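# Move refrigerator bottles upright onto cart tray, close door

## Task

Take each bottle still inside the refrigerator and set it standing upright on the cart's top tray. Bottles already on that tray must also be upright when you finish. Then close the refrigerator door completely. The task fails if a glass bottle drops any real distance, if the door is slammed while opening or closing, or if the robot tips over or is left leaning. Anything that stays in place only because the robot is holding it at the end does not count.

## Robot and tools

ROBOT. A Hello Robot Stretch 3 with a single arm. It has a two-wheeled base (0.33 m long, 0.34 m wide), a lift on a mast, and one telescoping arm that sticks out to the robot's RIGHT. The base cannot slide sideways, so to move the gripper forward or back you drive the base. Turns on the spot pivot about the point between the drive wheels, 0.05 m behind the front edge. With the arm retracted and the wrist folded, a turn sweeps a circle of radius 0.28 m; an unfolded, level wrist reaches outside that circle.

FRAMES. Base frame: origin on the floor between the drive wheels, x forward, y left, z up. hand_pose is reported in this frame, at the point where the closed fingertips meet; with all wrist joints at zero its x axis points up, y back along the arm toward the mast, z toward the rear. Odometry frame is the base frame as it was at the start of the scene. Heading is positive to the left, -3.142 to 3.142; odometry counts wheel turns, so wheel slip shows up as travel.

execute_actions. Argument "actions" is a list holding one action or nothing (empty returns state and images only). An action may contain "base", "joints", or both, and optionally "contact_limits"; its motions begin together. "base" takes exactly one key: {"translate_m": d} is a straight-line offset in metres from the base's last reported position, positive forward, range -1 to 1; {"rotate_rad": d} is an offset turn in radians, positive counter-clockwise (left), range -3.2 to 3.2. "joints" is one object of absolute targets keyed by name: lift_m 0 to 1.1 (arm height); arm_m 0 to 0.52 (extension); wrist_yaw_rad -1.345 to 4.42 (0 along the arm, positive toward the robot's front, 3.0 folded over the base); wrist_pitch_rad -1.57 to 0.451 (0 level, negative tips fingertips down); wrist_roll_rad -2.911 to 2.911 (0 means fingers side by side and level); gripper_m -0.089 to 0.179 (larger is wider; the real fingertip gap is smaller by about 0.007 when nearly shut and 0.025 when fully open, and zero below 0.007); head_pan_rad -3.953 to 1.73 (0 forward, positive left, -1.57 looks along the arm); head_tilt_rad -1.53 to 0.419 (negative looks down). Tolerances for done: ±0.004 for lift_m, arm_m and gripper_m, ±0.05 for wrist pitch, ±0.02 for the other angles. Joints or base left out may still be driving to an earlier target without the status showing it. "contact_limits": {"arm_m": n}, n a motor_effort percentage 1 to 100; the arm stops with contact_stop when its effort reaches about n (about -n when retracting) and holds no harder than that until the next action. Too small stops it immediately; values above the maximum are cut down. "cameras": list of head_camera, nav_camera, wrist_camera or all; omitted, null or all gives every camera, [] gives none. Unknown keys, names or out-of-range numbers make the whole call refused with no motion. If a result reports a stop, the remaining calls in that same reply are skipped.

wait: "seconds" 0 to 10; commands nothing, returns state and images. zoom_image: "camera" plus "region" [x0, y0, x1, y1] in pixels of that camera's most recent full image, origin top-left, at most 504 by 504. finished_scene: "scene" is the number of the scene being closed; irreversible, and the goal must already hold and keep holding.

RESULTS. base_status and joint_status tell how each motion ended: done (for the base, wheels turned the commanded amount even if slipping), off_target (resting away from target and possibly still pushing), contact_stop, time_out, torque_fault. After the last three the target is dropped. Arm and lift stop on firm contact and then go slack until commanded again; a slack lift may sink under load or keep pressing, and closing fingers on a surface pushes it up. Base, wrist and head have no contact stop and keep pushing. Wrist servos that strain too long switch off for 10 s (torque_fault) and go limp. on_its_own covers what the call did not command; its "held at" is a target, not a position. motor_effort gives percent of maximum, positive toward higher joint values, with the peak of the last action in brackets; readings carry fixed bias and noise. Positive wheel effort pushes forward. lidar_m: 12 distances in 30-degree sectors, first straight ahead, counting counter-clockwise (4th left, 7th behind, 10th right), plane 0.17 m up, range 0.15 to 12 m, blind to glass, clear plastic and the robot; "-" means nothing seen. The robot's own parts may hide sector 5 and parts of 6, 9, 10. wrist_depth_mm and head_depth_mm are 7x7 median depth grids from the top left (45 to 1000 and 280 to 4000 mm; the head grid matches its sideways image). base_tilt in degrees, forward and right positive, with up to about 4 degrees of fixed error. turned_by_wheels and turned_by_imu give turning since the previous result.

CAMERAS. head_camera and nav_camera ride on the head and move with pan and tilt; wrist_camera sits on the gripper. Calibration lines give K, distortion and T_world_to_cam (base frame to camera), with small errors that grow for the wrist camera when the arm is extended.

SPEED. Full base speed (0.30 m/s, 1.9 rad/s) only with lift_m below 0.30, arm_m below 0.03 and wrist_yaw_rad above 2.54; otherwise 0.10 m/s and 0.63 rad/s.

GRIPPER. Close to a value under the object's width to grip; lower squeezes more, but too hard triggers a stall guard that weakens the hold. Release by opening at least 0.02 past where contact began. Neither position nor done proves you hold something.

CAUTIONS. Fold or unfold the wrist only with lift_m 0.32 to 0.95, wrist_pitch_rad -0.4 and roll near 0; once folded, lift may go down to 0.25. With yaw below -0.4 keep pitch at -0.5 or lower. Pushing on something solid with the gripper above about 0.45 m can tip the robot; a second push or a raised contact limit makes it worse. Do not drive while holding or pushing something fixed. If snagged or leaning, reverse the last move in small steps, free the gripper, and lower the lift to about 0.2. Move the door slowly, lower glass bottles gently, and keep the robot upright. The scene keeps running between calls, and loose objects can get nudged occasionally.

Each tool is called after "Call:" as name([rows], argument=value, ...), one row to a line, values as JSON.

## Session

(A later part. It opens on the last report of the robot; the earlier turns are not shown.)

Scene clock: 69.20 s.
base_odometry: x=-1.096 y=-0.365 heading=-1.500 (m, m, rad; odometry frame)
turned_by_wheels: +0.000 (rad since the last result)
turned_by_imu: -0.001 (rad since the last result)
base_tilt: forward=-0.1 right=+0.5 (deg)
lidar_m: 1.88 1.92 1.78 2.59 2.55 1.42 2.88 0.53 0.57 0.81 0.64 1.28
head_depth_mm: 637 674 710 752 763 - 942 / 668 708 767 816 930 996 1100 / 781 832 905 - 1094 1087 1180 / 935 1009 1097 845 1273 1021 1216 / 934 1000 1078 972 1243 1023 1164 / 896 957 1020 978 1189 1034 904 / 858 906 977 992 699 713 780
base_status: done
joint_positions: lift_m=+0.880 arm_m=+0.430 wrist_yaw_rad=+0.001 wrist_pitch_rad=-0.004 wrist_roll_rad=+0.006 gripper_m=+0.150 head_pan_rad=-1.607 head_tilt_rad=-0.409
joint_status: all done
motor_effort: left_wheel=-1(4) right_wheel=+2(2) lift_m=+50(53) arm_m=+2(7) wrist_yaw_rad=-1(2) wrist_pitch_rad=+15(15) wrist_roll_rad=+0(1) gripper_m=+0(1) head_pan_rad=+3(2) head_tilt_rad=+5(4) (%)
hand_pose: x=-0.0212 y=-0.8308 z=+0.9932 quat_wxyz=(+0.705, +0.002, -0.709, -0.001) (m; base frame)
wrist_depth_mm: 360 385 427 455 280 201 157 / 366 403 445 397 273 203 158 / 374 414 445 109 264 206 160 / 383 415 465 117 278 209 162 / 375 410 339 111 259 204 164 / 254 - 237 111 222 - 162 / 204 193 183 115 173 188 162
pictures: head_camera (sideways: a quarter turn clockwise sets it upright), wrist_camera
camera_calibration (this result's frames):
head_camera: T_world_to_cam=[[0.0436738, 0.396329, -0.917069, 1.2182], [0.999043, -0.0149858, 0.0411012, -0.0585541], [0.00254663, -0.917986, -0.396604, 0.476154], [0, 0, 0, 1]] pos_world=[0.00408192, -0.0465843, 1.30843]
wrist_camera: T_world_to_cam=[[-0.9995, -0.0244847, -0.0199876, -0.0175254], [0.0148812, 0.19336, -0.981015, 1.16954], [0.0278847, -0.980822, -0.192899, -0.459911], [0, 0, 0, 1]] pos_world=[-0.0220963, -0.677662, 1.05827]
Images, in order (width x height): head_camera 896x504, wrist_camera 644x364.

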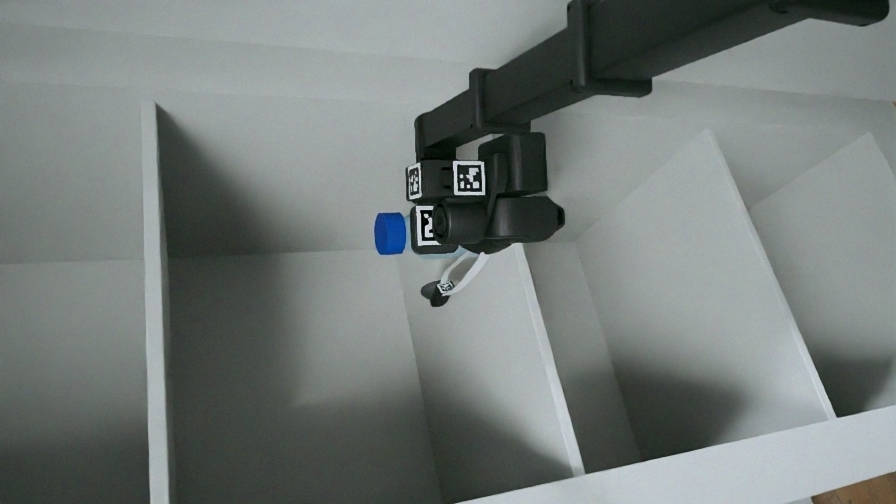

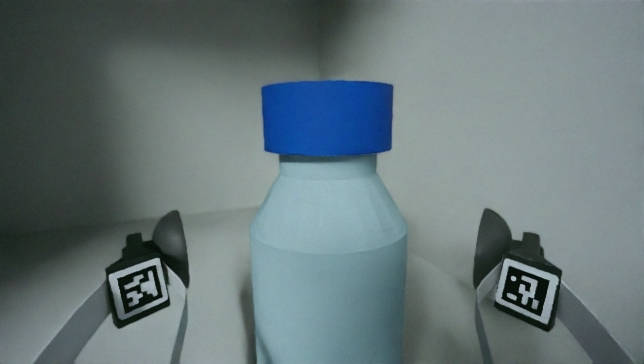

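Call:
execute_actions([
  {"joints":{"arm_m":0.42,"lift_m":0.866}},
], cameras=[])

Call:
execute_actions([
  {"joints":{"gripper_m":0.0}},
], cameras=["wrist_camera"])

Call:
execute_actions([
  {"joints":{"lift_m":0.9}},
], cameras=["wrist_camera"])

Scene clock: 72.23 s.
base_odometry: x=-1.096 y=-0.365 heading=-1.500 (m, m, rad; odometry frame)
turned_by_wheels: +0.000 (rad since the last result)
turned_by_imu: +0.000 (rad since the last result)
base_tilt: forward=+0.1 right=+0.5 (deg)
lidar_m: 1.89 1.92 1.78 2.58 2.55 1.42 2.89 0.53 0.57 0.81 0.64 1.28
head_depth_mm: 639 676 709 750 771 - 950 / 667 708 767 814 930 995 1106 / 782 828 906 939 1104 1094 1185 / 941 1008 1097 844 1277 1024 1216 / 934 1002 1073 968 1246 1028 1162 / 896 957 1024 978 1187 1032 902 / 859 907 975 989 697 714 782
base_status: not commanded
joint_positions: lift_m=+0.866 arm_m=+0.420 wrist_yaw_rad=+0.001 wrist_pitch_rad=-0.004 wrist_roll_rad=+0.006 gripper_m=+0.150 head_pan_rad=-1.607 head_tilt_rad=-0.409
joint_status: all done
motor_effort: left_wheel=-1(1) right_wheel=+2(2) lift_m=+28(45) arm_m=-3(2) wrist_yaw_rad=-1(1) wrist_pitch_rad=+14(15) wrist_roll_rad=+1(1) gripper_m=+0(0) head_pan_rad=+3(3) head_tilt_rad=+5(4) (%)
hand_pose: x=-0.0212 y=-0.8214 z=+0.9799 quat_wxyz=(+0.705, +0.002, -0.709, -0.001) (m; base frame)
wrist_depth_mm: 366 398 437 438 288 205 160 / 375 410 446 114 264 207 161 / 382 416 465 123 283 213 164 / 384 425 459 120 271 213 164 / 336 367 304 118 266 208 168 / 230 - 226 122 211 - 164 / 183 173 172 126 164 170 161
pictures: none
No camera images: the call's "cameras" was empty. Leave "cameras" out to get every camera's image.

Scene clock: 74.23 s.
base_odometry: x=-1.096 y=-0.365 heading=-1.500 (m, m, rad; odometry frame)
turned_by_wheels: +0.000 (rad since the last result)
turned_by_imu: +0.000 (rad since the last result)
base_tilt: forward=+0.1 right=+0.3 (deg)
lidar_m: 1.88 1.92 1.78 2.58 2.55 1.42 2.89 0.53 0.57 0.81 0.64 1.29
head_depth_mm: 638 676 709 751 775 - 952 / 665 706 766 814 933 997 1105 / 784 830 908 936 1103 1086 1185 / 940 1007 1097 871 1277 1023 1215 / 938 1001 1071 966 1240 1026 1159 / 896 953 1020 983 1193 1035 902 / 858 905 974 990 697 715 782
base_status: not commanded
joint_positions: lift_m=+0.866 arm_m=+0.420 wrist_yaw_rad=+0.001 wrist_pitch_rad=-0.004 wrist_roll_rad=+0.006 gripper_m=+0.001 head_pan_rad=-1.607 head_tilt_rad=-0.409
joint_status: all done
motor_effort: left_wheel=-1(2) right_wheel=+2(2) lift_m=+28(28) arm_m=-3(3) wrist_yaw_rad=-2(1) wrist_pitch_rad=+15(15) wrist_roll_rad=+0(0) gripper_m=-30(100) head_pan_rad=+2(3) head_tilt_rad=+5(5) (%)
hand_pose: x=-0.0212 y=-0.8214 z=+0.9800 quat_wxyz=(+0.705, +0.002, -0.709, -0.001) (m; base frame)
wrist_depth_mm: 367 397 439 432 287 205 159 / 373 410 441 109 264 208 161 / 385 414 468 118 282 211 163 / 392 428 460 115 259 214 165 / 340 335 306 112 124 218 167 / 229 228 136 116 122 208 170 / 173 173 173 120 159 169 161
pictures: wrist_camera
camera_calibration (this result's frames):
wrist_camera: T_world_to_cam=[[-0.999499, -0.0245631, -0.0199803, -0.0176124], [0.0148676, 0.193054, -0.981076, 1.15453], [0.0279555, -0.980881, -0.192592, -0.453568], [0, 0, 0, 1]] pos_world=[-0.0220888, -0.668214, 1.04497]
Images, in order (width x height): wrist_camera 644x364.

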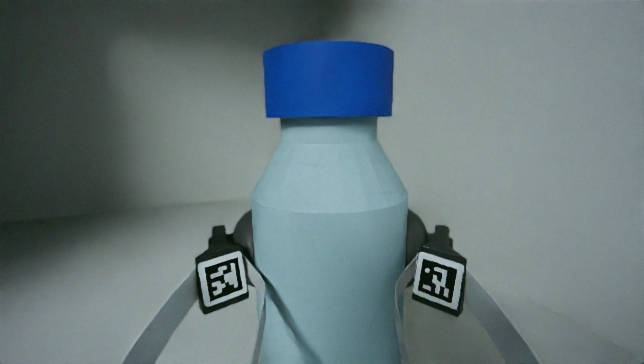

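Scene clock: 75.33 s.
base_odometry: x=-1.096 y=-0.365 heading=-1.500 (m, m, rad; odometry frame)
turned_by_wheels: +0.000 (rad since the last result)
turned_by_imu: +0.000 (rad since the last result)
base_tilt: forward=+0.2 right=+0.5 (deg)
lidar_m: 1.89 1.92 1.77 2.58 2.56 1.42 2.89 0.53 0.57 0.81 0.64 1.29
head_depth_mm: 639 674 709 744 - 897 930 / 667 709 767 804 915 996 1100 / 783 832 909 - 1084 1086 1175 / 942 1008 1091 872 1282 1023 1221 / 933 998 1078 965 1242 1024 1159 / 894 957 1021 974 1185 1031 905 / 858 909 975 989 699 715 782
base_status: not commanded
joint_positions: lift_m=+0.900 arm_m=+0.420 wrist_yaw_rad=+0.001 wrist_pitch_rad=-0.028 wrist_roll_rad=+0.006 gripper_m=+0.008 head_pan_rad=-1.607 head_tilt_rad=-0.409
joint_status: all done
on_its_own: gripper_m is held at +0.007, not at your +0.000, by its stall guard, which is still easing
motor_effort: left_wheel=-1(1) right_wheel=+1(1) lift_m=+53(55) arm_m=-3(3) wrist_yaw_rad=-1(1) wrist_pitch_rad=+29(30) wrist_roll_rad=+0(0) gripper_m=-15(29) head_pan_rad=+2(3) head_tilt_rad=+4(5) (%)
hand_pose: x=-0.0212 y=-0.8207 z=+1.0070 quat_wxyz=(+0.705, +0.011, -0.709, -0.010) (m; base frame)
wrist_depth_mm: 357 394 428 432 281 204 159 / 374 400 436 109 262 209 161 / 384 415 458 117 282 212 163 / 389 429 465 114 262 215 165 / 389 398 363 112 124 218 168 / 277 275 135 116 123 215 169 / 211 212 211 120 194 200 172
pictures: wrist_camera
camera_calibration (this result's frames):
wrist_camera: T_world_to_cam=[[-0.999499, -0.0240747, -0.0205521, -0.0160785], [0.0148454, 0.216928, -0.976075, 1.19543], [0.027957, -0.975891, -0.216462, -0.419562], [0, 0, 0, 1]] pos_world=[-0.0220874, -0.669156, 1.07568]
Images, in order (width x height): wrist_camera 644x364.

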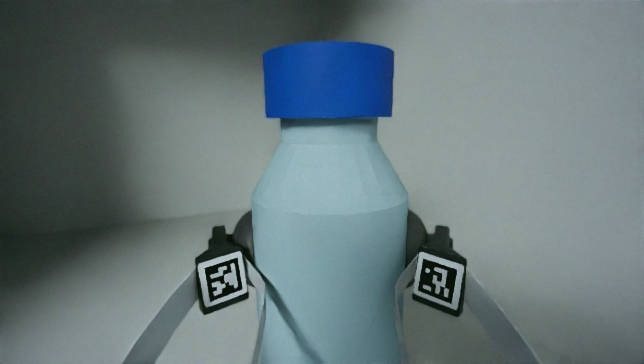

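Call:
wait(seconds=2)

Scene clock: 78.17 s.
base_odometry: x=-1.096 y=-0.365 heading=-1.500 (m, m, rad; odometry frame)
turned_by_wheels: +0.000 (rad since the last result)
turned_by_imu: +0.000 (rad since the last result)
base_tilt: forward=+0.1 right=+0.5 (deg)
lidar_m: 1.89 1.92 1.77 2.58 2.56 1.42 2.88 0.53 0.57 0.81 0.64 1.28
head_depth_mm: 636 675 708 746 - 896 931 / 665 707 768 805 918 993 1099 / 781 831 907 - 1084 1084 1185 / 939 1003 1088 872 1280 1019 1219 / 934 1004 1075 964 1241 1028 1163 / 896 955 1021 977 1188 1035 901 / 858 904 977 990 697 714 781
base_status: not commanded
joint_positions: lift_m=+0.900 arm_m=+0.420 wrist_yaw_rad=+0.001 wrist_pitch_rad=-0.028 wrist_roll_rad=+0.006 gripper_m=+0.020 head_pan_rad=-1.607 head_tilt_rad=-0.409
joint_status: all done
on_its_own: gripper_m is held at +0.019, not at your +0.000, by its stall guard, which is still easing
motor_effort: left_wheel=-1(1) right_wheel=+1(1) lift_m=+53(55) arm_m=-3(3) wrist_yaw_rad=-1(1) wrist_pitch_rad=+29(30) wrist_roll_rad=+1(0) gripper_m=-18(29) head_pan_rad=+2(3) head_tilt_rad=+4(5) (%)
hand_pose: x=-0.0212 y=-0.8207 z=+1.0070 quat_wxyz=(+0.705, +0.011, -0.709, -0.010) (m; base frame)
wrist_depth_mm: 364 394 434 433 285 204 159 / 367 405 444 109 262 208 162 / 380 417 465 118 280 210 164 / 392 431 477 115 261 216 166 / 391 394 361 112 124 218 167 / 276 274 137 116 125 213 170 / 212 212 210 121 197 199 172
wait: 2.00 s; at rest from the start
pictures: head_camera (sideways: a quarter turn clockwise sets it upright), nav_camera (sideways: a quarter turn counterclockwise sets it upright), wrist_camera
camera_calibration (this result's frames):
head_camera: T_world_to_cam=[[0.0436738, 0.396329, -0.917069, 1.2182], [0.999043, -0.0149858, 0.0411012, -0.0585541], [0.00254663, -0.917986, -0.396605, 0.476154], [0, 0, 0, 1]] pos_world=[0.00408192, -0.0465843, 1.30843]
nav_camera: T_world_to_cam=[[-0.0203524, -0.38133, 0.924215, -1.15793], [-0.999705, -0.0044706, -0.0238594, 0.0893731], [0.0132301, -0.924428, -0.381127, 0.446518], [0, 0, 0, 1]] pos_world=[0.0598726, -0.0283791, 1.24249]
wrist_camera: T_world_to_cam=[[-0.999499, -0.0240747, -0.020552, -0.0160786], [0.0148453, 0.216928, -0.976075, 1.19543], [0.027957, -0.975891, -0.216462, -0.419561], [0, 0, 0, 1]] pos_world=[-0.0220874, -0.669156, 1.07568]
Images, in order (width x height): head_camera 896x504, nav_camera 672x504, wrist_camera 644x364.

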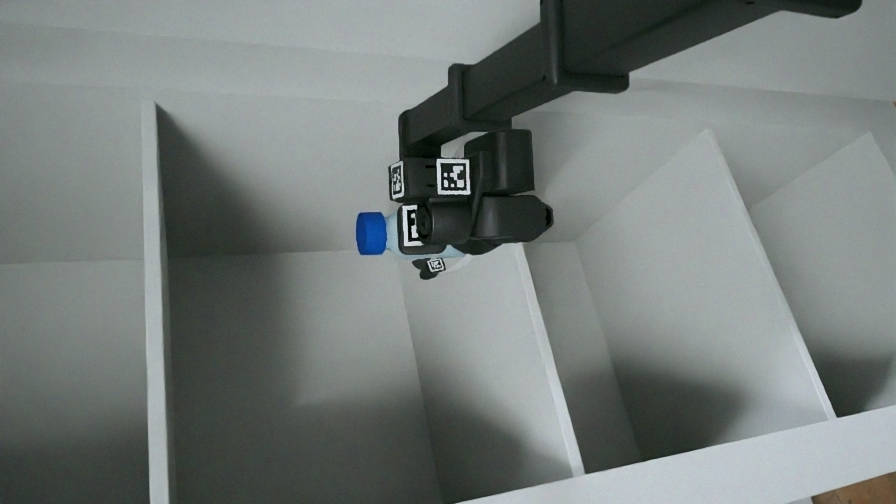

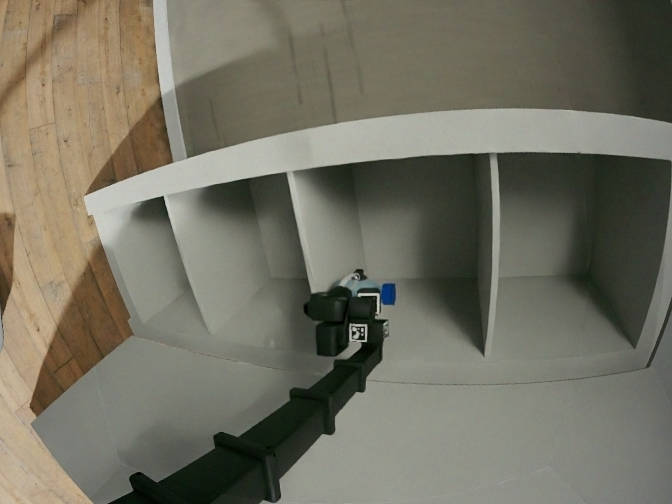

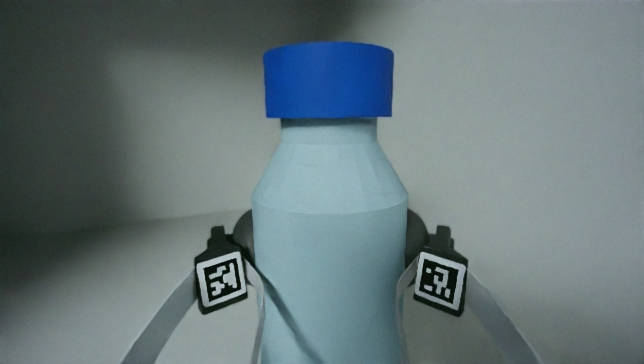

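Call:
wait(seconds=5)

Scene clock: 84.20 s.
base_odometry: x=-1.096 y=-0.365 heading=-1.500 (m, m, rad; odometry frame)
turned_by_wheels: +0.000 (rad since the last result)
turned_by_imu: -0.001 (rad since the last result)
base_tilt: forward=-0.1 right=+0.7 (deg)
lidar_m: 1.89 1.92 1.78 2.59 2.56 1.42 2.89 0.53 0.57 0.81 0.64 1.28
head_depth_mm: 636 675 709 745 - 899 926 / 665 708 767 804 918 998 1101 / 782 833 906 - 1080 1085 1178 / 943 1010 1088 869 1277 1026 1217 / 934 999 1074 965 1237 1028 1158 / 897 957 1020 973 1190 1030 907 / 860 903 973 990 698 716 782
base_status: not commanded
joint_positions: lift_m=+0.900 arm_m=+0.420 wrist_yaw_rad=+0.001 wrist_pitch_rad=-0.028 wrist_roll_rad=+0.006 gripper_m=+0.026 head_pan_rad=-1.607 head_tilt_rad=-0.409
joint_status: all done
on_its_own: gripper_m is held at +0.025, not at your +0.000, by its stall guard, which is not easing now
motor_effort: left_wheel=-1(1) right_wheel=+1(1) lift_m=+53(55) arm_m=-3(3) wrist_yaw_rad=-2(1) wrist_pitch_rad=+29(30) wrist_roll_rad=+0(0) gripper_m=-21(29) head_pan_rad=+3(3) head_tilt_rad=+5(5) (%)
hand_pose: x=-0.0212 y=-0.8207 z=+1.0070 quat_wxyz=(+0.705, +0.011, -0.709, -0.010) (m; base frame)
wrist_depth_mm: 362 393 429 432 284 203 159 / 374 402 442 110 260 209 160 / 382 415 460 119 280 210 163 / 392 428 465 115 263 216 166 / 391 391 363 112 125 219 167 / 279 273 137 117 125 213 169 / 212 210 210 121 195 200 172
wait: 5.00 s; at rest from the start
pictures: head_camera (sideways: a quarter turn clockwise sets it upright), nav_camera (sideways: a quarter turn counterclockwise sets it upright), wrist_camera
camera_calibration (this result's frames):
head_camera: T_world_to_cam=[[0.0436738, 0.396329, -0.917069, 1.2182], [0.999043, -0.0149859, 0.0411012, -0.0585541], [0.00254652, -0.917986, -0.396604, 0.476154], [0, 0, 0, 1]] pos_world=[0.00408192, -0.0465843, 1.30843]
nav_camera: T_world_to_cam=[[-0.0203525, -0.38133, 0.924215, -1.15793], [-0.999705, -0.00447048, -0.0238594, 0.0893731], [0.01323, -0.924428, -0.381127, 0.446518], [0, 0, 0, 1]] pos_world=[0.0598726, -0.0283791, 1.24249]
wrist_camera: T_world_to_cam=[[-0.999499, -0.0240747, -0.0205519, -0.0160787], [0.0148452, 0.216928, -0.976075, 1.19543], [0.027957, -0.975891, -0.216462, -0.419561], [0, 0, 0, 1]] pos_world=[-0.0220874, -0.669156, 1.07568]
Images, in order (width x height): head_camera 896x504, nav_camera 672x504, wrist_camera 644x364.

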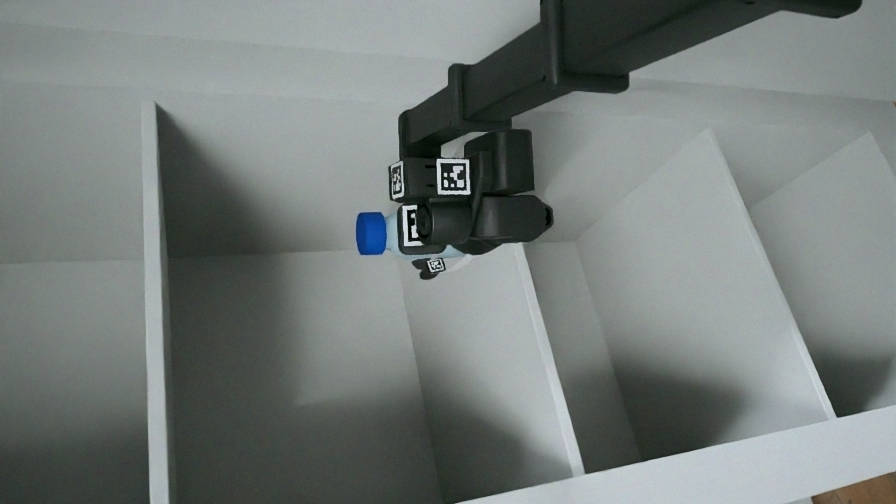

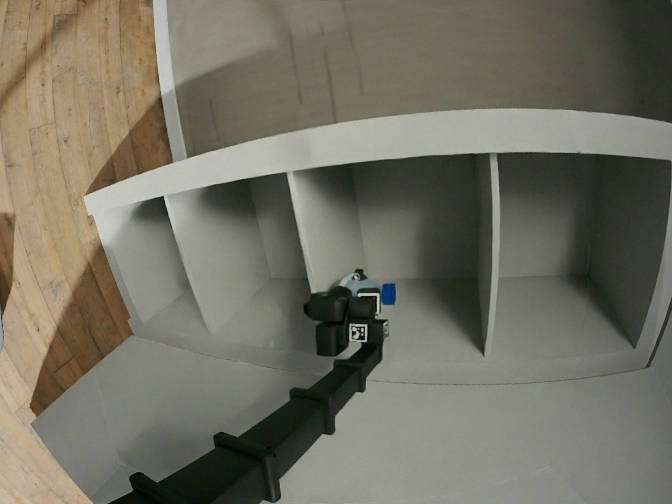

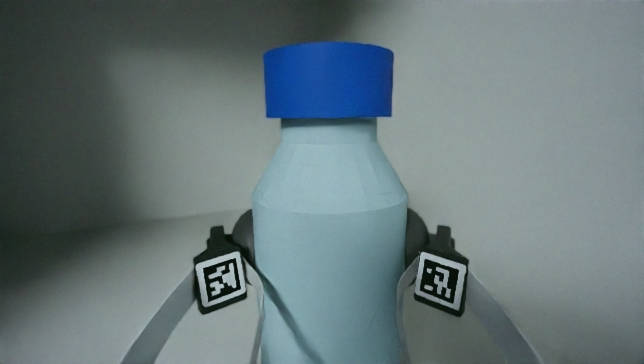

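Call:
execute_actions([
  {"joints":{"arm_m":0.0}},
], cameras=[])

Call:
execute_actions([
  {"base":{"rotate_rad":2.9},"joints":{"lift_m":0.96,"head_pan_rad":-0.7,"head_tilt_rad":-0.6}},
], cameras=["nav_camera"])

Call:
execute_actions([
  {"base":{"translate_m":1.0}},
])

Scene clock: 90.73 s.
base_odometry: x=-1.096 y=-0.365 heading=-1.500 (m, m, rad; odometry frame)
turned_by_wheels: +0.000 (rad since the last result)
turned_by_imu: -0.001 (rad since the last result)
base_tilt: forward=-0.1 right=+0.5 (deg)
lidar_m: 1.89 1.92 1.78 2.58 2.56 1.42 2.88 0.53 0.57 0.81 0.64 1.29
head_depth_mm: 637 676 708 753 798 855 898 / 668 710 766 832 914 976 1087 / 781 830 909 915 393 401 - / 942 1009 1098 957 761 434 1222 / 937 1000 1070 969 1236 1026 1159 / 898 956 1022 979 1191 1033 903 / 857 907 976 990 699 714 783
base_status: not commanded
joint_positions: lift_m=+0.900 arm_m=+0.001 wrist_yaw_rad=+0.001 wrist_pitch_rad=-0.029 wrist_roll_rad=+0.006 gripper_m=+0.029 head_pan_rad=-1.607 head_tilt_rad=-0.409
joint_status: all done
joint sent to its limit — the command would take arm_m past its lower limit, so that joint was sent only as far as its limit.
on_its_own: gripper_m is held at +0.028, not at your +0.000, by its stall guard, which is not easing now
motor_effort: left_wheel=-1(1) right_wheel=+2(1) lift_m=+53(53) arm_m=-3(5) wrist_yaw_rad=-1(1) wrist_pitch_rad=+30(30) wrist_roll_rad=+0(1) gripper_m=-19(20) head_pan_rad=+2(3) head_tilt_rad=+5(4) (%)
hand_pose: x=-0.0213 y=-0.4018 z=+1.0066 quat_wxyz=(+0.705, +0.011, -0.709, -0.011) (m; base frame)
wrist_depth_mm: 320 714 767 771 530 435 338 / 327 721 789 110 528 440 340 / 341 658 847 119 553 451 349 / 345 540 693 115 570 461 351 / 361 439 437 113 125 462 357 / 379 484 500 117 125 456 365 / 620 410 813 122 602 505 367
pictures: none
No camera images: the call's "cameras" was empty. Leave "cameras" out to get every camera's image.

Scene clock: 96.30 s.
base_odometry: x=-1.096 y=-0.365 heading=+1.400 (m, m, rad; odometry frame)
turned_by_wheels: +2.900 (rad since the last result)
turned_by_imu: +2.905 (rad since the last result)
base_tilt: forward=+0.2 right=+0.4 (deg)
lidar_m: 1.42 0.53 0.54 0.67 0.64 1.21 1.51 1.92 1.77 2.42 2.53 1.45
head_depth_mm: 2029 2224 2493 2268 1739 1418 1195 / 2102 2302 2590 2254 1753 1420 1194 / 2127 2364 2652 2295 1752 1433 1202 / 2188 2408 2713 2316 1786 1439 1210 / 2253 2472 2797 2331 1794 1444 1217 / 2270 2539 2766 1906 1787 1447 1221 / 2334 2554 1832 1756 1701 1460 1221
base_status: done
joint_positions: lift_m=+0.960 arm_m=+0.001 wrist_yaw_rad=+0.000 wrist_pitch_rad=-0.030 wrist_roll_rad=+0.006 gripper_m=+0.029 head_pan_rad=-0.707 head_tilt_rad=-0.593
joint_status: all done
on_its_own: gripper_m is held at +0.028, not at your +0.000, by its stall guard, which is not easing now
motor_effort: left_wheel=-1(5) right_wheel=+1(5) lift_m=+53(57) arm_m=-3(3) wrist_yaw_rad=-1(1) wrist_pitch_rad=+30(30) wrist_roll_rad=+0(0) gripper_m=-20(19) head_pan_rad=+2(29) head_tilt_rad=-4(21) (%)
hand_pose: x=-0.0213 y=-0.4018 z=+1.0666 quat_wxyz=(+0.705, +0.011, -0.709, -0.011) (m; base frame)
wrist_depth_mm: - - - - - - - / - - - 110 - - - / - - - 119 - - - / - - - 115 - - - / - - - 113 125 - - / - - - 117 125 - - / - - - 121 - - -
pictures: nav_camera (sideways: a quarter turn counterclockwise sets it upright)
camera_calibration (this result's frames):
nav_camera: T_world_to_cam=[[0.409687, -0.358643, 0.838768, -1.0491], [-0.621817, -0.782554, -0.0308868, 0.0962104], [0.667458, -0.508906, -0.543612, 0.653954], [0, 0, 0, 1]] pos_world=[0.0531394, 0.03184, 1.23842]
Images, in order (width x height): nav_camera 672x504.

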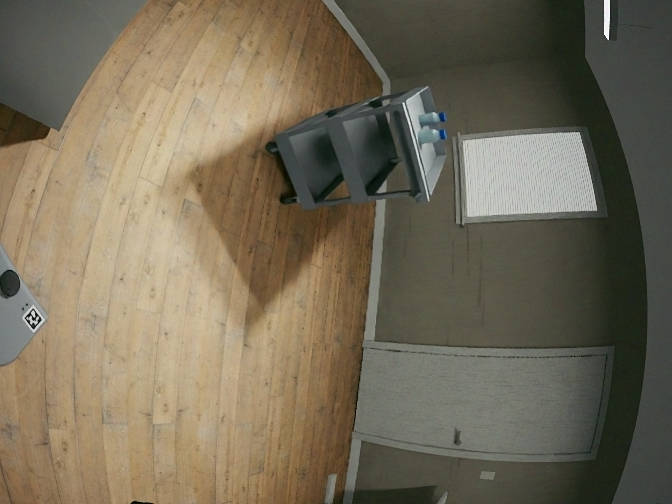

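Scene clock: 107.27 s.
base_odometry: x=-0.926 y=+0.620 heading=+1.400 (m, m, rad; odometry frame)
turned_by_wheels: +0.000 (rad since the last result)
turned_by_imu: -0.004 (rad since the last result)
base_tilt: forward=+0.0 right=+0.6 (deg)
lidar_m: 0.77 2.04 2.07 1.98 1.81 0.63 2.29 2.72 2.29 2.09 0.56 0.45
head_depth_mm: 1545 1700 1905 2003 1734 1412 1187 / 1580 1731 1971 849 951 1143 1168 / 1601 1775 1963 891 684 965 1123 / 1642 1834 1961 900 631 915 1044 / 1690 1878 1188 870 694 711 940 / 1719 1920 2073 915 724 1007 1192 / 1766 1962 2179 962 1191 1420 1230
base_status: done
joint_positions: lift_m=+0.960 arm_m=+0.001 wrist_yaw_rad=+0.000 wrist_pitch_rad=-0.030 wrist_roll_rad=+0.006 gripper_m=+0.029 head_pan_rad=-0.707 head_tilt_rad=-0.593
joint_status: not commanded
on_its_own: gripper_m is held at +0.028, not at your +0.000, by its stall guard, which is not easing now
motor_effort: left_wheel=-1(3) right_wheel=+1(5) lift_m=+53(53) arm_m=-3(3) wrist_yaw_rad=-1(1) wrist_pitch_rad=+30(30) wrist_roll_rad=+1(0) gripper_m=-19(19) head_pan_rad=+3(3) head_tilt_rad=-4(3) (%)
hand_pose: x=-0.0213 y=-0.4018 z=+1.0666 quat_wxyz=(+0.705, +0.011, -0.709, -0.011) (m; base frame)
wrist_depth_mm: - - - - - - - / - - - 110 - - - / - - - 119 - - - / - - - 115 - - - / - - - 113 125 - - / - - - 117 124 - - / 427 - - 121 - - -
pictures: head_camera (sideways: a quarter turn clockwise sets it upright), nav_camera (sideways: a quarter turn counterclockwise sets it upright), wrist_camera
camera_calibration (this result's frames):
head_camera: T_world_to_cam=[[-0.405802, 0.385264, -0.828792, 1.10581], [0.638796, 0.768101, 0.0442776, -0.0604816], [0.653655, -0.511461, -0.557802, 0.681929], [0, 0, 0, 1]] pos_world=[0.0416286, -0.0307919, 1.29954]
nav_camera: T_world_to_cam=[[0.409749, -0.358696, 0.838715, -1.04903], [-0.621819, -0.782552, -0.0308903, 0.0962149], [0.667418, -0.508871, -0.543694, 0.654061], [0, 0, 0, 1]] pos_world=[0.0531347, 0.0318441, 1.23842]
wrist_camera: T_world_to_cam=[[-0.99951, -0.0235955, -0.0205911, -0.00464959], [0.014946, 0.21839, -0.975747, 1.163], [0.0275202, -0.975576, -0.21793, 0.00380704], [0, 0, 0, 1]] pos_world=[-0.0221342, -0.250383, 1.13553]
Images, in order (width x height): head_camera 896x504, nav_camera 672x504, wrist_camera 644x364.

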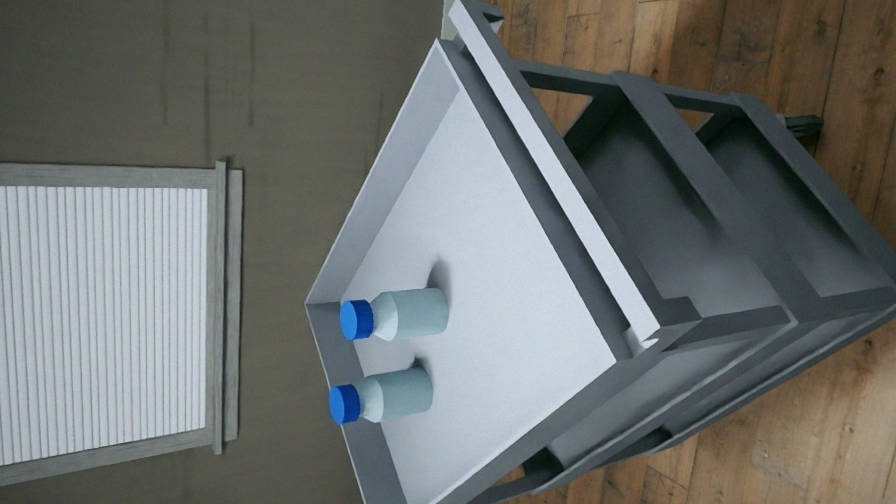

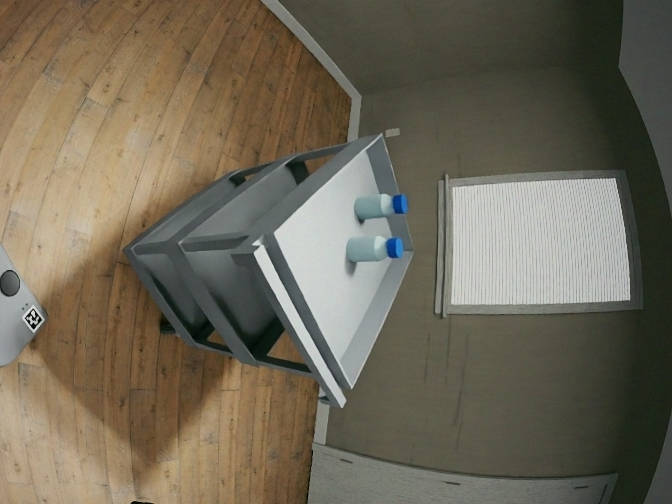

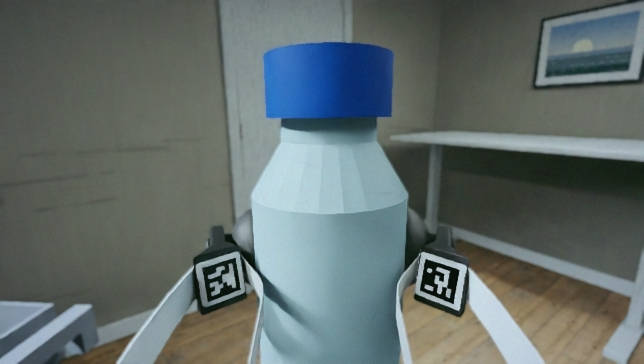

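Call:
execute_actions([
  {"base":{"rotate_rad":0.45}},
], cameras=[])

Call:
execute_actions([
  {"base":{"translate_m":0.52}},
], cameras=[])

Call:
execute_actions([
  {"base":{"rotate_rad":-0.32},"joints":{"head_pan_rad":-1.5,"head_tilt_rad":-0.8,"arm_m":0.11,"lift_m":0.83,"wrist_pitch_rad":-0.08}},
])

Scene clock: 112.80 s.
base_odometry: x=-0.926 y=+0.620 heading=+1.850 (m, m, rad; odometry frame)
turned_by_wheels: +0.450 (rad since the last result)
turned_by_imu: +0.450 (rad since the last result)
base_tilt: forward=+0.2 right=+0.5 (deg)
lidar_m: 2.05 2.05 2.04 1.81 1.48 1.50 2.71 2.30 2.17 0.61 0.45 0.58
head_depth_mm: 1667 1814 1130 840 675 877 1028 / 1778 1945 1121 885 680 720 993 / 1926 2138 2214 894 761 939 1083 / 2073 2313 2528 2043 1668 1402 1204 / 2242 2518 2788 2335 1787 1445 1216 / 2181 2363 2561 2345 1789 1457 1219 / 1998 2126 2308 2350 1808 1461 1222
base_status: done
joint_positions: lift_m=+0.960 arm_m=+0.001 wrist_yaw_rad=+0.000 wrist_pitch_rad=-0.030 wrist_roll_rad=+0.006 gripper_m=+0.029 head_pan_rad=-0.707 head_tilt_rad=-0.593
joint_status: not commanded
on_its_own: gripper_m is held at +0.028, not at your +0.000, by its stall guard, which is not easing now
motor_effort: left_wheel=-1(6) right_wheel=+2(6) lift_m=+53(53) arm_m=-3(3) wrist_yaw_rad=-1(1) wrist_pitch_rad=+30(30) wrist_roll_rad=+1(1) gripper_m=-19(19) head_pan_rad=+3(3) head_tilt_rad=-3(4) (%)
hand_pose: x=-0.0213 y=-0.4018 z=+1.0666 quat_wxyz=(+0.705, +0.011, -0.709, -0.011) (m; base frame)
wrist_depth_mm: - - - - - - - / - - - 110 - - - / - - - 119 - - - / - - - 115 - - - / 832 852 - 113 125 - - / 537 638 294 117 124 - - / 500 492 398 121 - - -
pictures: none
No camera images: the call's "cameras" was empty. Leave "cameras" out to get every camera's image.

Scene clock: 118.97 s.
base_odometry: x=-1.069 y=+1.120 heading=+1.850 (m, m, rad; odometry frame)
turned_by_wheels: +0.000 (rad since the last result)
turned_by_imu: -0.002 (rad since the last result)
base_tilt: forward=+0.0 right=+0.5 (deg)
lidar_m: 1.54 1.54 1.84 1.92 1.30 1.00 3.21 2.79 0.41 0.43 0.57 1.73
head_depth_mm: 1575 1730 1903 2080 1736 1312 1099 / 1692 1857 2053 2183 1745 1421 1202 / 1806 2014 2243 2302 1763 1426 1205 / 1946 2142 2419 2303 1762 1437 1209 / 1821 1973 2186 2241 1790 1447 1214 / 1645 1764 1911 2084 1800 1455 1216 / 1500 1603 1721 1858 1796 1459 1222
base_status: done
joint_positions: lift_m=+0.960 arm_m=+0.001 wrist_yaw_rad=+0.000 wrist_pitch_rad=-0.030 wrist_roll_rad=+0.006 gripper_m=+0.029 head_pan_rad=-0.707 head_tilt_rad=-0.593
joint_status: not commanded
on_its_own: gripper_m is held at +0.028, not at your +0.000, by its stall guard, which is not easing now
motor_effort: left_wheel=-1(2) right_wheel=+2(5) lift_m=+53(53) arm_m=-3(3) wrist_yaw_rad=-1(1) wrist_pitch_rad=+30(30) wrist_roll_rad=+0(0) gripper_m=-19(19) head_pan_rad=+3(2) head_tilt_rad=-3(3) (%)
hand_pose: x=-0.0213 y=-0.4018 z=+1.0666 quat_wxyz=(+0.705, +0.011, -0.709, -0.011) (m; base frame)
wrist_depth_mm: - - - - - - - / - - - 110 - - - / - - - 119 - - - / - - - 116 - - - / - - - 113 125 - - / - - 353 117 125 582 559 / - 479 485 121 452 481 453
pictures: none
No camera images: the call's "cameras" was empty. Leave "cameras" out to get every camera's image.

Scene clock: 121.00 s.
base_odometry: x=-1.069 y=+1.120 heading=+1.530 (m, m, rad; odometry frame)
turned_by_wheels: -0.320 (rad since the last result)
turned_by_imu: -0.321 (rad since the last result)
base_tilt: forward=+0.0 right=+0.6 (deg)
lidar_m: 1.60 1.54 1.59 2.00 1.94 1.00 1.00 2.79 0.41 0.41 0.46 1.90
head_depth_mm: 1981 2332 849 724 - 1237 1108 / 1891 2150 853 706 - 1198 1109 / 1808 2051 675 568 916 1076 1118 / 1725 1928 872 692 928 1109 1123 / 1647 1816 767 699 958 1169 1126 / 1579 1714 821 700 963 1219 1132 / 1498 1662 830 728 967 1273 1137
base_status: done
joint_positions: lift_m=+0.830 arm_m=+0.110 wrist_yaw_rad=+0.000 wrist_pitch_rad=-0.128 wrist_roll_rad=+0.006 gripper_m=+0.029 head_pan_rad=-1.493 head_tilt_rad=-0.790
joint_status: all done
on_its_own: gripper_m is held at +0.028, not at your +0.000, by its stall guard, which is not easing now
motor_effort: left_wheel=+2(5) right_wheel=-2(3) lift_m=+32(51) arm_m=+2(2) wrist_yaw_rad=+0(0) wrist_pitch_rad=+29(30) wrist_roll_rad=+0(0) gripper_m=-19(19) head_pan_rad=-2(26) head_tilt_rad=-5(24) (%)
hand_pose: x=-0.0215 y=-0.5057 z=+0.9123 quat_wxyz=(+0.704, +0.045, -0.707, -0.046) (m; base frame)
wrist_depth_mm: - - - - - - - / - - - 110 - - - / - - - 119 - - - / 321 587 542 115 464 - - / 316 405 352 112 125 303 - / 314 324 214 117 125 253 215 / 260 256 256 122 239 237 176
pictures: head_camera (sideways: a quarter turn clockwise sets it upright), nav_camera (sideways: a quarter turn counterclockwise sets it upright), wrist_camera
camera_calibration (this result's frames):
head_camera: T_world_to_cam=[[-0.0260142, 0.710698, -0.703016, 0.939548], [0.995572, 0.0819645, 0.0460202, -0.064915], [0.0903288, -0.698706, -0.709684, 0.882935], [0, 0, 0, 1]] pos_world=[0.00931473, -0.0455021, 1.29011]
nav_camera: T_world_to_cam=[[0.0477737, -0.696932, 0.715544, -0.886265], [-0.993627, -0.106375, -0.0372685, 0.106778], [0.10209, -0.709204, -0.697573, 0.857683], [0, 0, 0, 1]] pos_world=[0.0608767, 0.00196387, 1.23644]
wrist_camera: T_world_to_cam=[[-0.999523, -0.0208548, -0.0227654, -0.00706314], [0.01509, 0.313297, -0.949535, 1.05921], [0.0269347, -0.949426, -0.312833, -0.0314051], [0, 0, 0, 1]] pos_world=[-0.0221974, -0.361812, 0.995775]
Images, in order (width x height): head_camera 896x504, nav_camera 672x504, wrist_camera 644x364.

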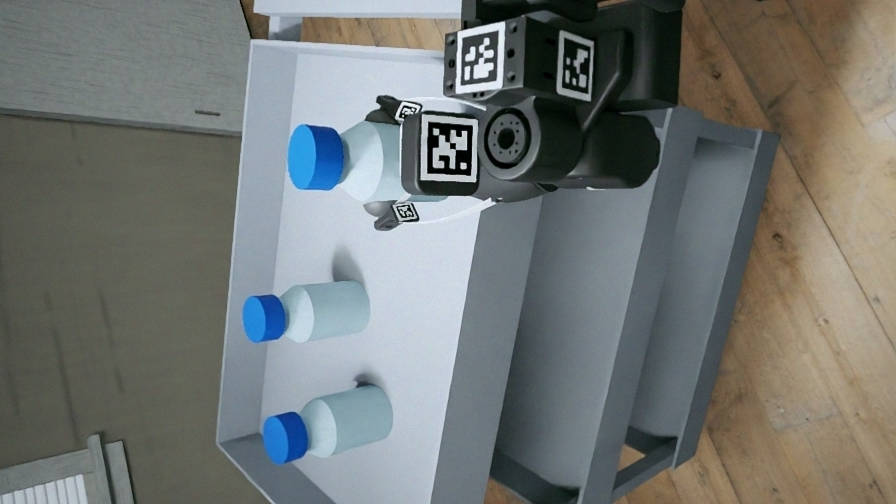

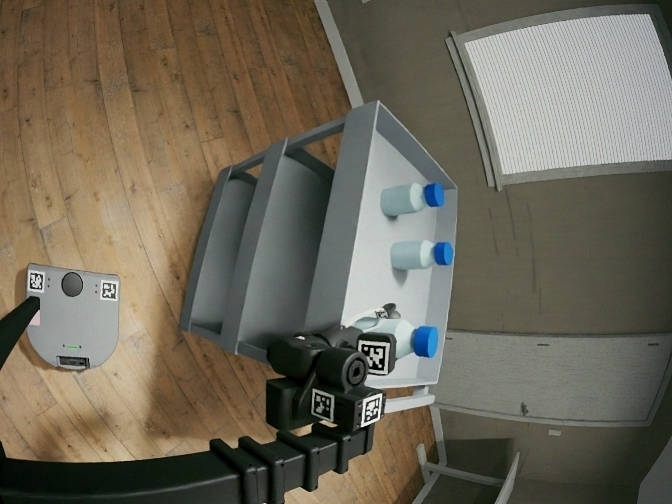

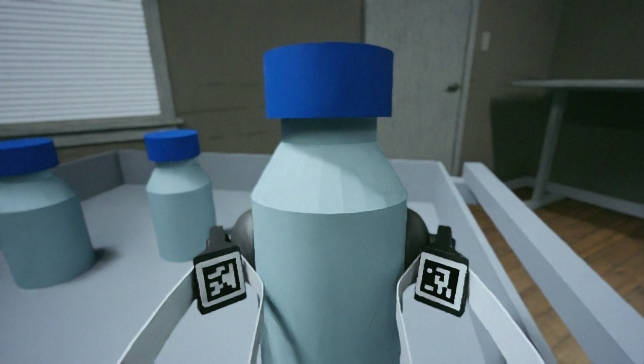

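Call:
execute_actions([
  {"base":{"translate_m":0.04},"joints":{"arm_m":0.13}},
], cameras=[])

Call:
execute_actions([
  {"joints":{"lift_m":0.782}},
])

Scene clock: 124.10 s.
base_odometry: x=-1.067 y=+1.160 heading=+1.530 (m, m, rad; odometry frame)
turned_by_wheels: +0.000 (rad since the last result)
turned_by_imu: +0.000 (rad since the last result)
base_tilt: forward=+0.1 right=+0.4 (deg)
lidar_m: 1.56 1.50 1.56 2.02 1.95 1.06 1.04 2.83 0.42 0.42 0.47 1.88
head_depth_mm: 1971 2313 847 722 - 1266 1104 / 1877 2135 852 - - 895 1108 / 1792 2015 546 - 915 1086 1116 / 1710 1901 785 693 928 1133 1123 / 1626 1794 845 697 954 1191 1127 / 1557 1709 732 725 984 1218 1131 / 1495 1673 858 726 968 1273 1134
base_status: done
joint_positions: lift_m=+0.830 arm_m=+0.130 wrist_yaw_rad=+0.000 wrist_pitch_rad=-0.128 wrist_roll_rad=+0.006 gripper_m=+0.029 head_pan_rad=-1.493 head_tilt_rad=-0.790
joint_status: all done
on_its_own: gripper_m is held at +0.028, not at your +0.000, by its stall guard, which is not easing now
motor_effort: left_wheel=+2(6) right_wheel=-3(3) lift_m=+31(32) arm_m=+2(5) wrist_yaw_rad=+0(0) wrist_pitch_rad=+29(29) wrist_roll_rad=+0(0) gripper_m=-19(20) head_pan_rad=-2(2) head_tilt_rad=-5(4) (%)
hand_pose: x=-0.0215 y=-0.5258 z=+0.9123 quat_wxyz=(+0.704, +0.045, -0.707, -0.046) (m; base frame)
wrist_depth_mm: - - - - - - - / - - - 110 - - - / - - - 120 - - - / 284 598 323 116 502 444 - / 283 406 320 113 125 352 309 / 298 321 213 117 125 280 217 / 257 257 255 121 239 249 188
pictures: none
No camera images: the call's "cameras" was empty. Leave "cameras" out to get every camera's image.

Scene clock: 125.37 s.
base_odometry: x=-1.067 y=+1.160 heading=+1.530 (m, m, rad; odometry frame)
turned_by_wheels: +0.000 (rad since the last result)
turned_by_imu: +0.000 (rad since the last result)
base_tilt: forward=-0.1 right=+0.6 (deg)
lidar_m: 1.56 1.50 1.55 2.02 1.96 1.05 1.04 2.83 0.42 0.42 0.46 1.88
head_depth_mm: 1974 2282 851 700 - 1240 1109 / 1875 2121 855 682 - 1001 1112 / 1795 2019 861 585 925 1083 1116 / 1703 1918 783 692 932 1134 1131 / 1634 1791 845 697 958 1188 1128 / 1564 1691 733 724 984 1221 1135 / 1481 1671 855 726 966 1276 1133
base_status: not commanded
joint_positions: lift_m=+0.782 arm_m=+0.130 wrist_yaw_rad=+0.000 wrist_pitch_rad=-0.129 wrist_roll_rad=+0.006 gripper_m=+0.029 head_pan_rad=-1.493 head_tilt_rad=-0.790
joint_status: all done
on_its_own: gripper_m is held at +0.028, not at your +0.000, by its stall guard, which is not easing now
motor_effort: left_wheel=+2(3) right_wheel=-2(2) lift_m=+31(29) arm_m=+2(2) wrist_yaw_rad=+0(1) wrist_pitch_rad=+29(29) wrist_roll_rad=+1(1) gripper_m=-20(19) head_pan_rad=-2(2) head_tilt_rad=-4(4) (%)
hand_pose: x=-0.0215 y=-0.5257 z=+0.8642 quat_wxyz=(+0.704, +0.046, -0.707, -0.046) (m; base frame)
wrist_depth_mm: - - - - - - - / - - - 110 - - - / 278 582 329 119 501 - - / 276 494 319 115 436 330 276 / 286 329 309 113 125 289 206 / 244 246 179 117 125 238 177 / 195 195 195 121 181 191 176
pictures: head_camera (sideways: a quarter turn clockwise sets it upright), nav_camera (sideways: a quarter turn counterclockwise sets it upright), wrist_camera
camera_calibration (this result's frames):
head_camera: T_world_to_cam=[[-0.0260073, 0.710698, -0.703016, 0.939548], [0.995573, 0.0819547, 0.0460202, -0.064915], [0.090322, -0.698707, -0.709683, 0.882935], [0, 0, 0, 1]] pos_world=[0.00931429, -0.0455021, 1.29011]
nav_camera: T_world_to_cam=[[0.0477669, -0.696933, 0.715544, -0.886265], [-0.993628, -0.106366, -0.0372685, 0.106778], [0.102083, -0.709205, -0.697573, 0.857683], [0, 0, 0, 1]] pos_world=[0.0608767, 0.00196334, 1.23644]
wrist_camera: T_world_to_cam=[[-0.999523, -0.0208454, -0.0227755, -0.00856081], [0.0150896, 0.313752, -0.949385, 1.0199], [0.0269362, -0.949276, -0.313288, -0.0649459], [0, 0, 0, 1]] pos_world=[-0.0221973, -0.381826, 0.947735]
Images, in order (width x height): head_camera 896x504, nav_camera 672x504, wrist_camera 644x364.

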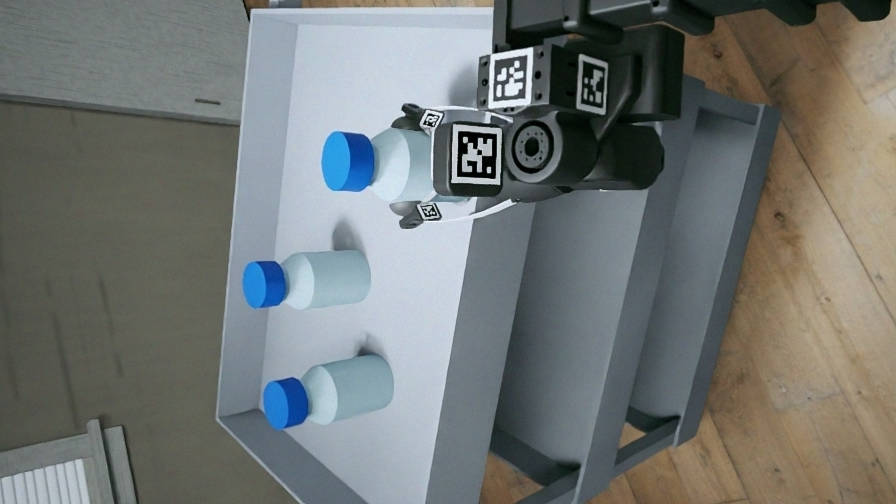

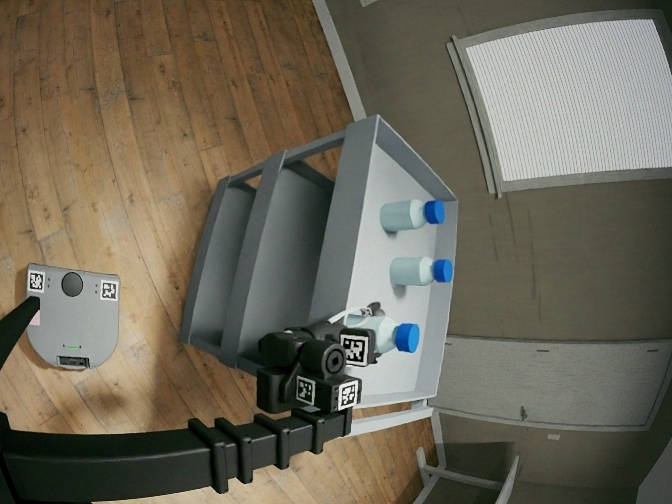

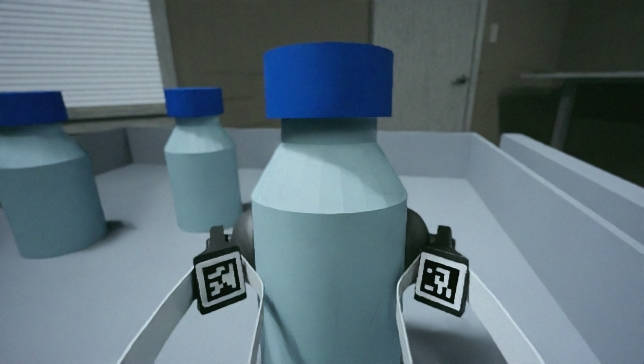

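Call:
execute_actions([
  {"joints":{"lift_m":0.768}},
], cameras=[])

Call:
execute_actions([
  {"joints":{"gripper_m":0.12}},
], cameras=["wrist_camera","head_camera"])

Scene clock: 128.47 s.
base_odometry: x=-1.067 y=+1.160 heading=+1.530 (m, m, rad; odometry frame)
turned_by_wheels: +0.000 (rad since the last result)
turned_by_imu: -0.001 (rad since the last result)
base_tilt: forward=+0.1 right=+0.3 (deg)
lidar_m: 1.56 1.50 1.55 2.02 1.96 1.06 1.04 2.82 0.42 0.42 0.46 1.88
head_depth_mm: 1979 2316 849 686 - 1225 1110 / 1874 2129 858 673 - 1083 1106 / 1794 2026 861 592 928 1095 1125 / 1706 1906 787 693 930 1135 1122 / 1630 1790 846 698 959 1186 1131 / 1567 1684 730 723 985 1216 1134 / 1485 1667 854 724 965 1274 1135
base_status: not commanded
joint_positions: lift_m=+0.769 arm_m=+0.130 wrist_yaw_rad=+0.000 wrist_pitch_rad=-0.086 wrist_roll_rad=+0.011 gripper_m=+0.029 head_pan_rad=-1.493 head_tilt_rad=-0.790
joint_status: all done
on_its_own: gripper_m is held at +0.028, not at your +0.000, by its stall guard, which is not easing now
motor_effort: left_wheel=+2(2) right_wheel=+1(2) lift_m=+22(31) arm_m=+2(2) wrist_yaw_rad=+0(0) wrist_pitch_rad=+4(29) wrist_roll_rad=-1(3) gripper_m=-19(19) head_pan_rad=-3(2) head_tilt_rad=-4(4) (%)
hand_pose: x=-0.0215 y=-0.5279 z=+0.8611 quat_wxyz=(+0.703, +0.031, -0.710, -0.031) (m; base frame)
wrist_depth_mm: - - - - - - - / - - - 110 - - - / 276 - 523 119 - - - / 277 533 312 116 468 360 280 / 281 325 315 113 125 289 194 / 248 250 179 117 125 239 180 / 196 195 192 121 179 189 173
pictures: none
No camera images: the call's "cameras" was empty. Leave "cameras" out to get every camera's image.

Scene clock: 131.47 s.
base_odometry: x=-1.067 y=+1.160 heading=+1.530 (m, m, rad; odometry frame)
turned_by_wheels: +0.000 (rad since the last result)
turned_by_imu: -0.001 (rad since the last result)
base_tilt: forward=+0.2 right=+0.4 (deg)
lidar_m: 1.57 1.50 1.56 2.02 1.96 1.05 1.04 2.82 0.42 0.42 0.47 1.88
head_depth_mm: 1974 2285 849 688 - 1220 1110 / 1874 2115 857 683 - 1087 1111 / 1790 2014 863 590 927 1096 1113 / 1720 1915 789 693 931 1135 1125 / 1633 1778 844 697 956 1192 1127 / 1561 1698 731 723 983 1219 1131 / 1488 1675 856 729 968 1275 1129
base_status: not commanded
joint_positions: lift_m=+0.768 arm_m=+0.130 wrist_yaw_rad=-0.006 wrist_pitch_rad=-0.085 wrist_roll_rad=+0.011 gripper_m=+0.120 head_pan_rad=-1.493 head_tilt_rad=-0.790
joint_status: all done
motor_effort: left_wheel=+1(2) right_wheel=+1(1) lift_m=+25(25) arm_m=+2(2) wrist_yaw_rad=+7(8) wrist_pitch_rad=+3(4) wrist_roll_rad=-2(1) gripper_m=+0(84) head_pan_rad=-2(2) head_tilt_rad=-6(5) (%)
hand_pose: x=-0.0230 y=-0.5280 z=+0.8615 quat_wxyz=(+0.703, +0.028, -0.710, -0.033) (m; base frame)
wrist_depth_mm: - - - - - - - / - - - - - - - / 284 594 334 94 107 - - / 278 498 334 104 467 351 275 / 280 342 317 104 110 281 192 / 249 263 233 100 107 - 177 / 196 193 184 105 113 188 166
pictures: head_camera (sideways: a quarter turn clockwise sets it upright), wrist_camera
camera_calibration (this result's frames):
head_camera: T_world_to_cam=[[-0.0260006, 0.710788, -0.702926, 0.93943], [0.995575, 0.0819298, 0.0460208, -0.0649158], [0.0903016, -0.698619, -0.709773, 0.883051], [0, 0, 0, 1]] pos_world=[0.0093133, -0.0455007, 1.2901]
wrist_camera: T_world_to_cam=[[-0.999511, -0.0152612, -0.0272877, -0.00338046], [0.0221257, 0.271392, -0.962215, 1.00695], [0.0220902, -0.962348, -0.270921, -0.111445], [0, 0, 0, 1]] pos_world=[-0.0231964, -0.380577, 0.938613]
Images, in order (width x height): head_camera 896x504, wrist_camera 644x364.

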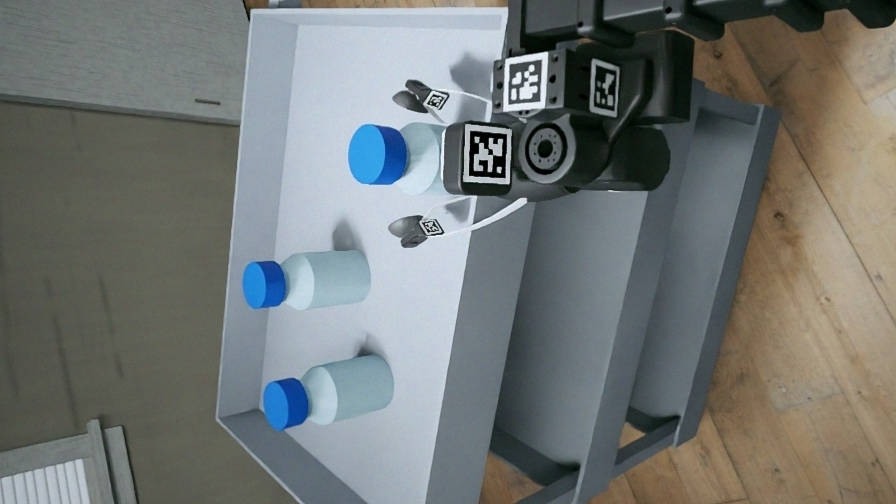

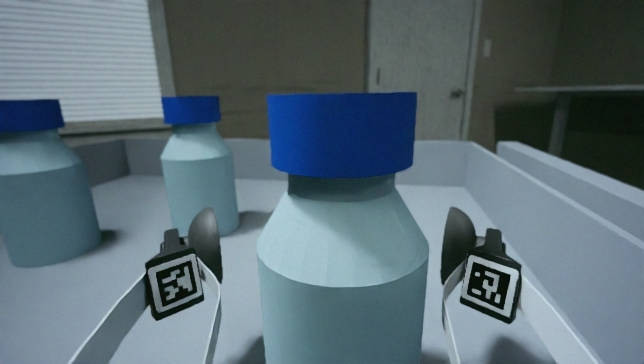

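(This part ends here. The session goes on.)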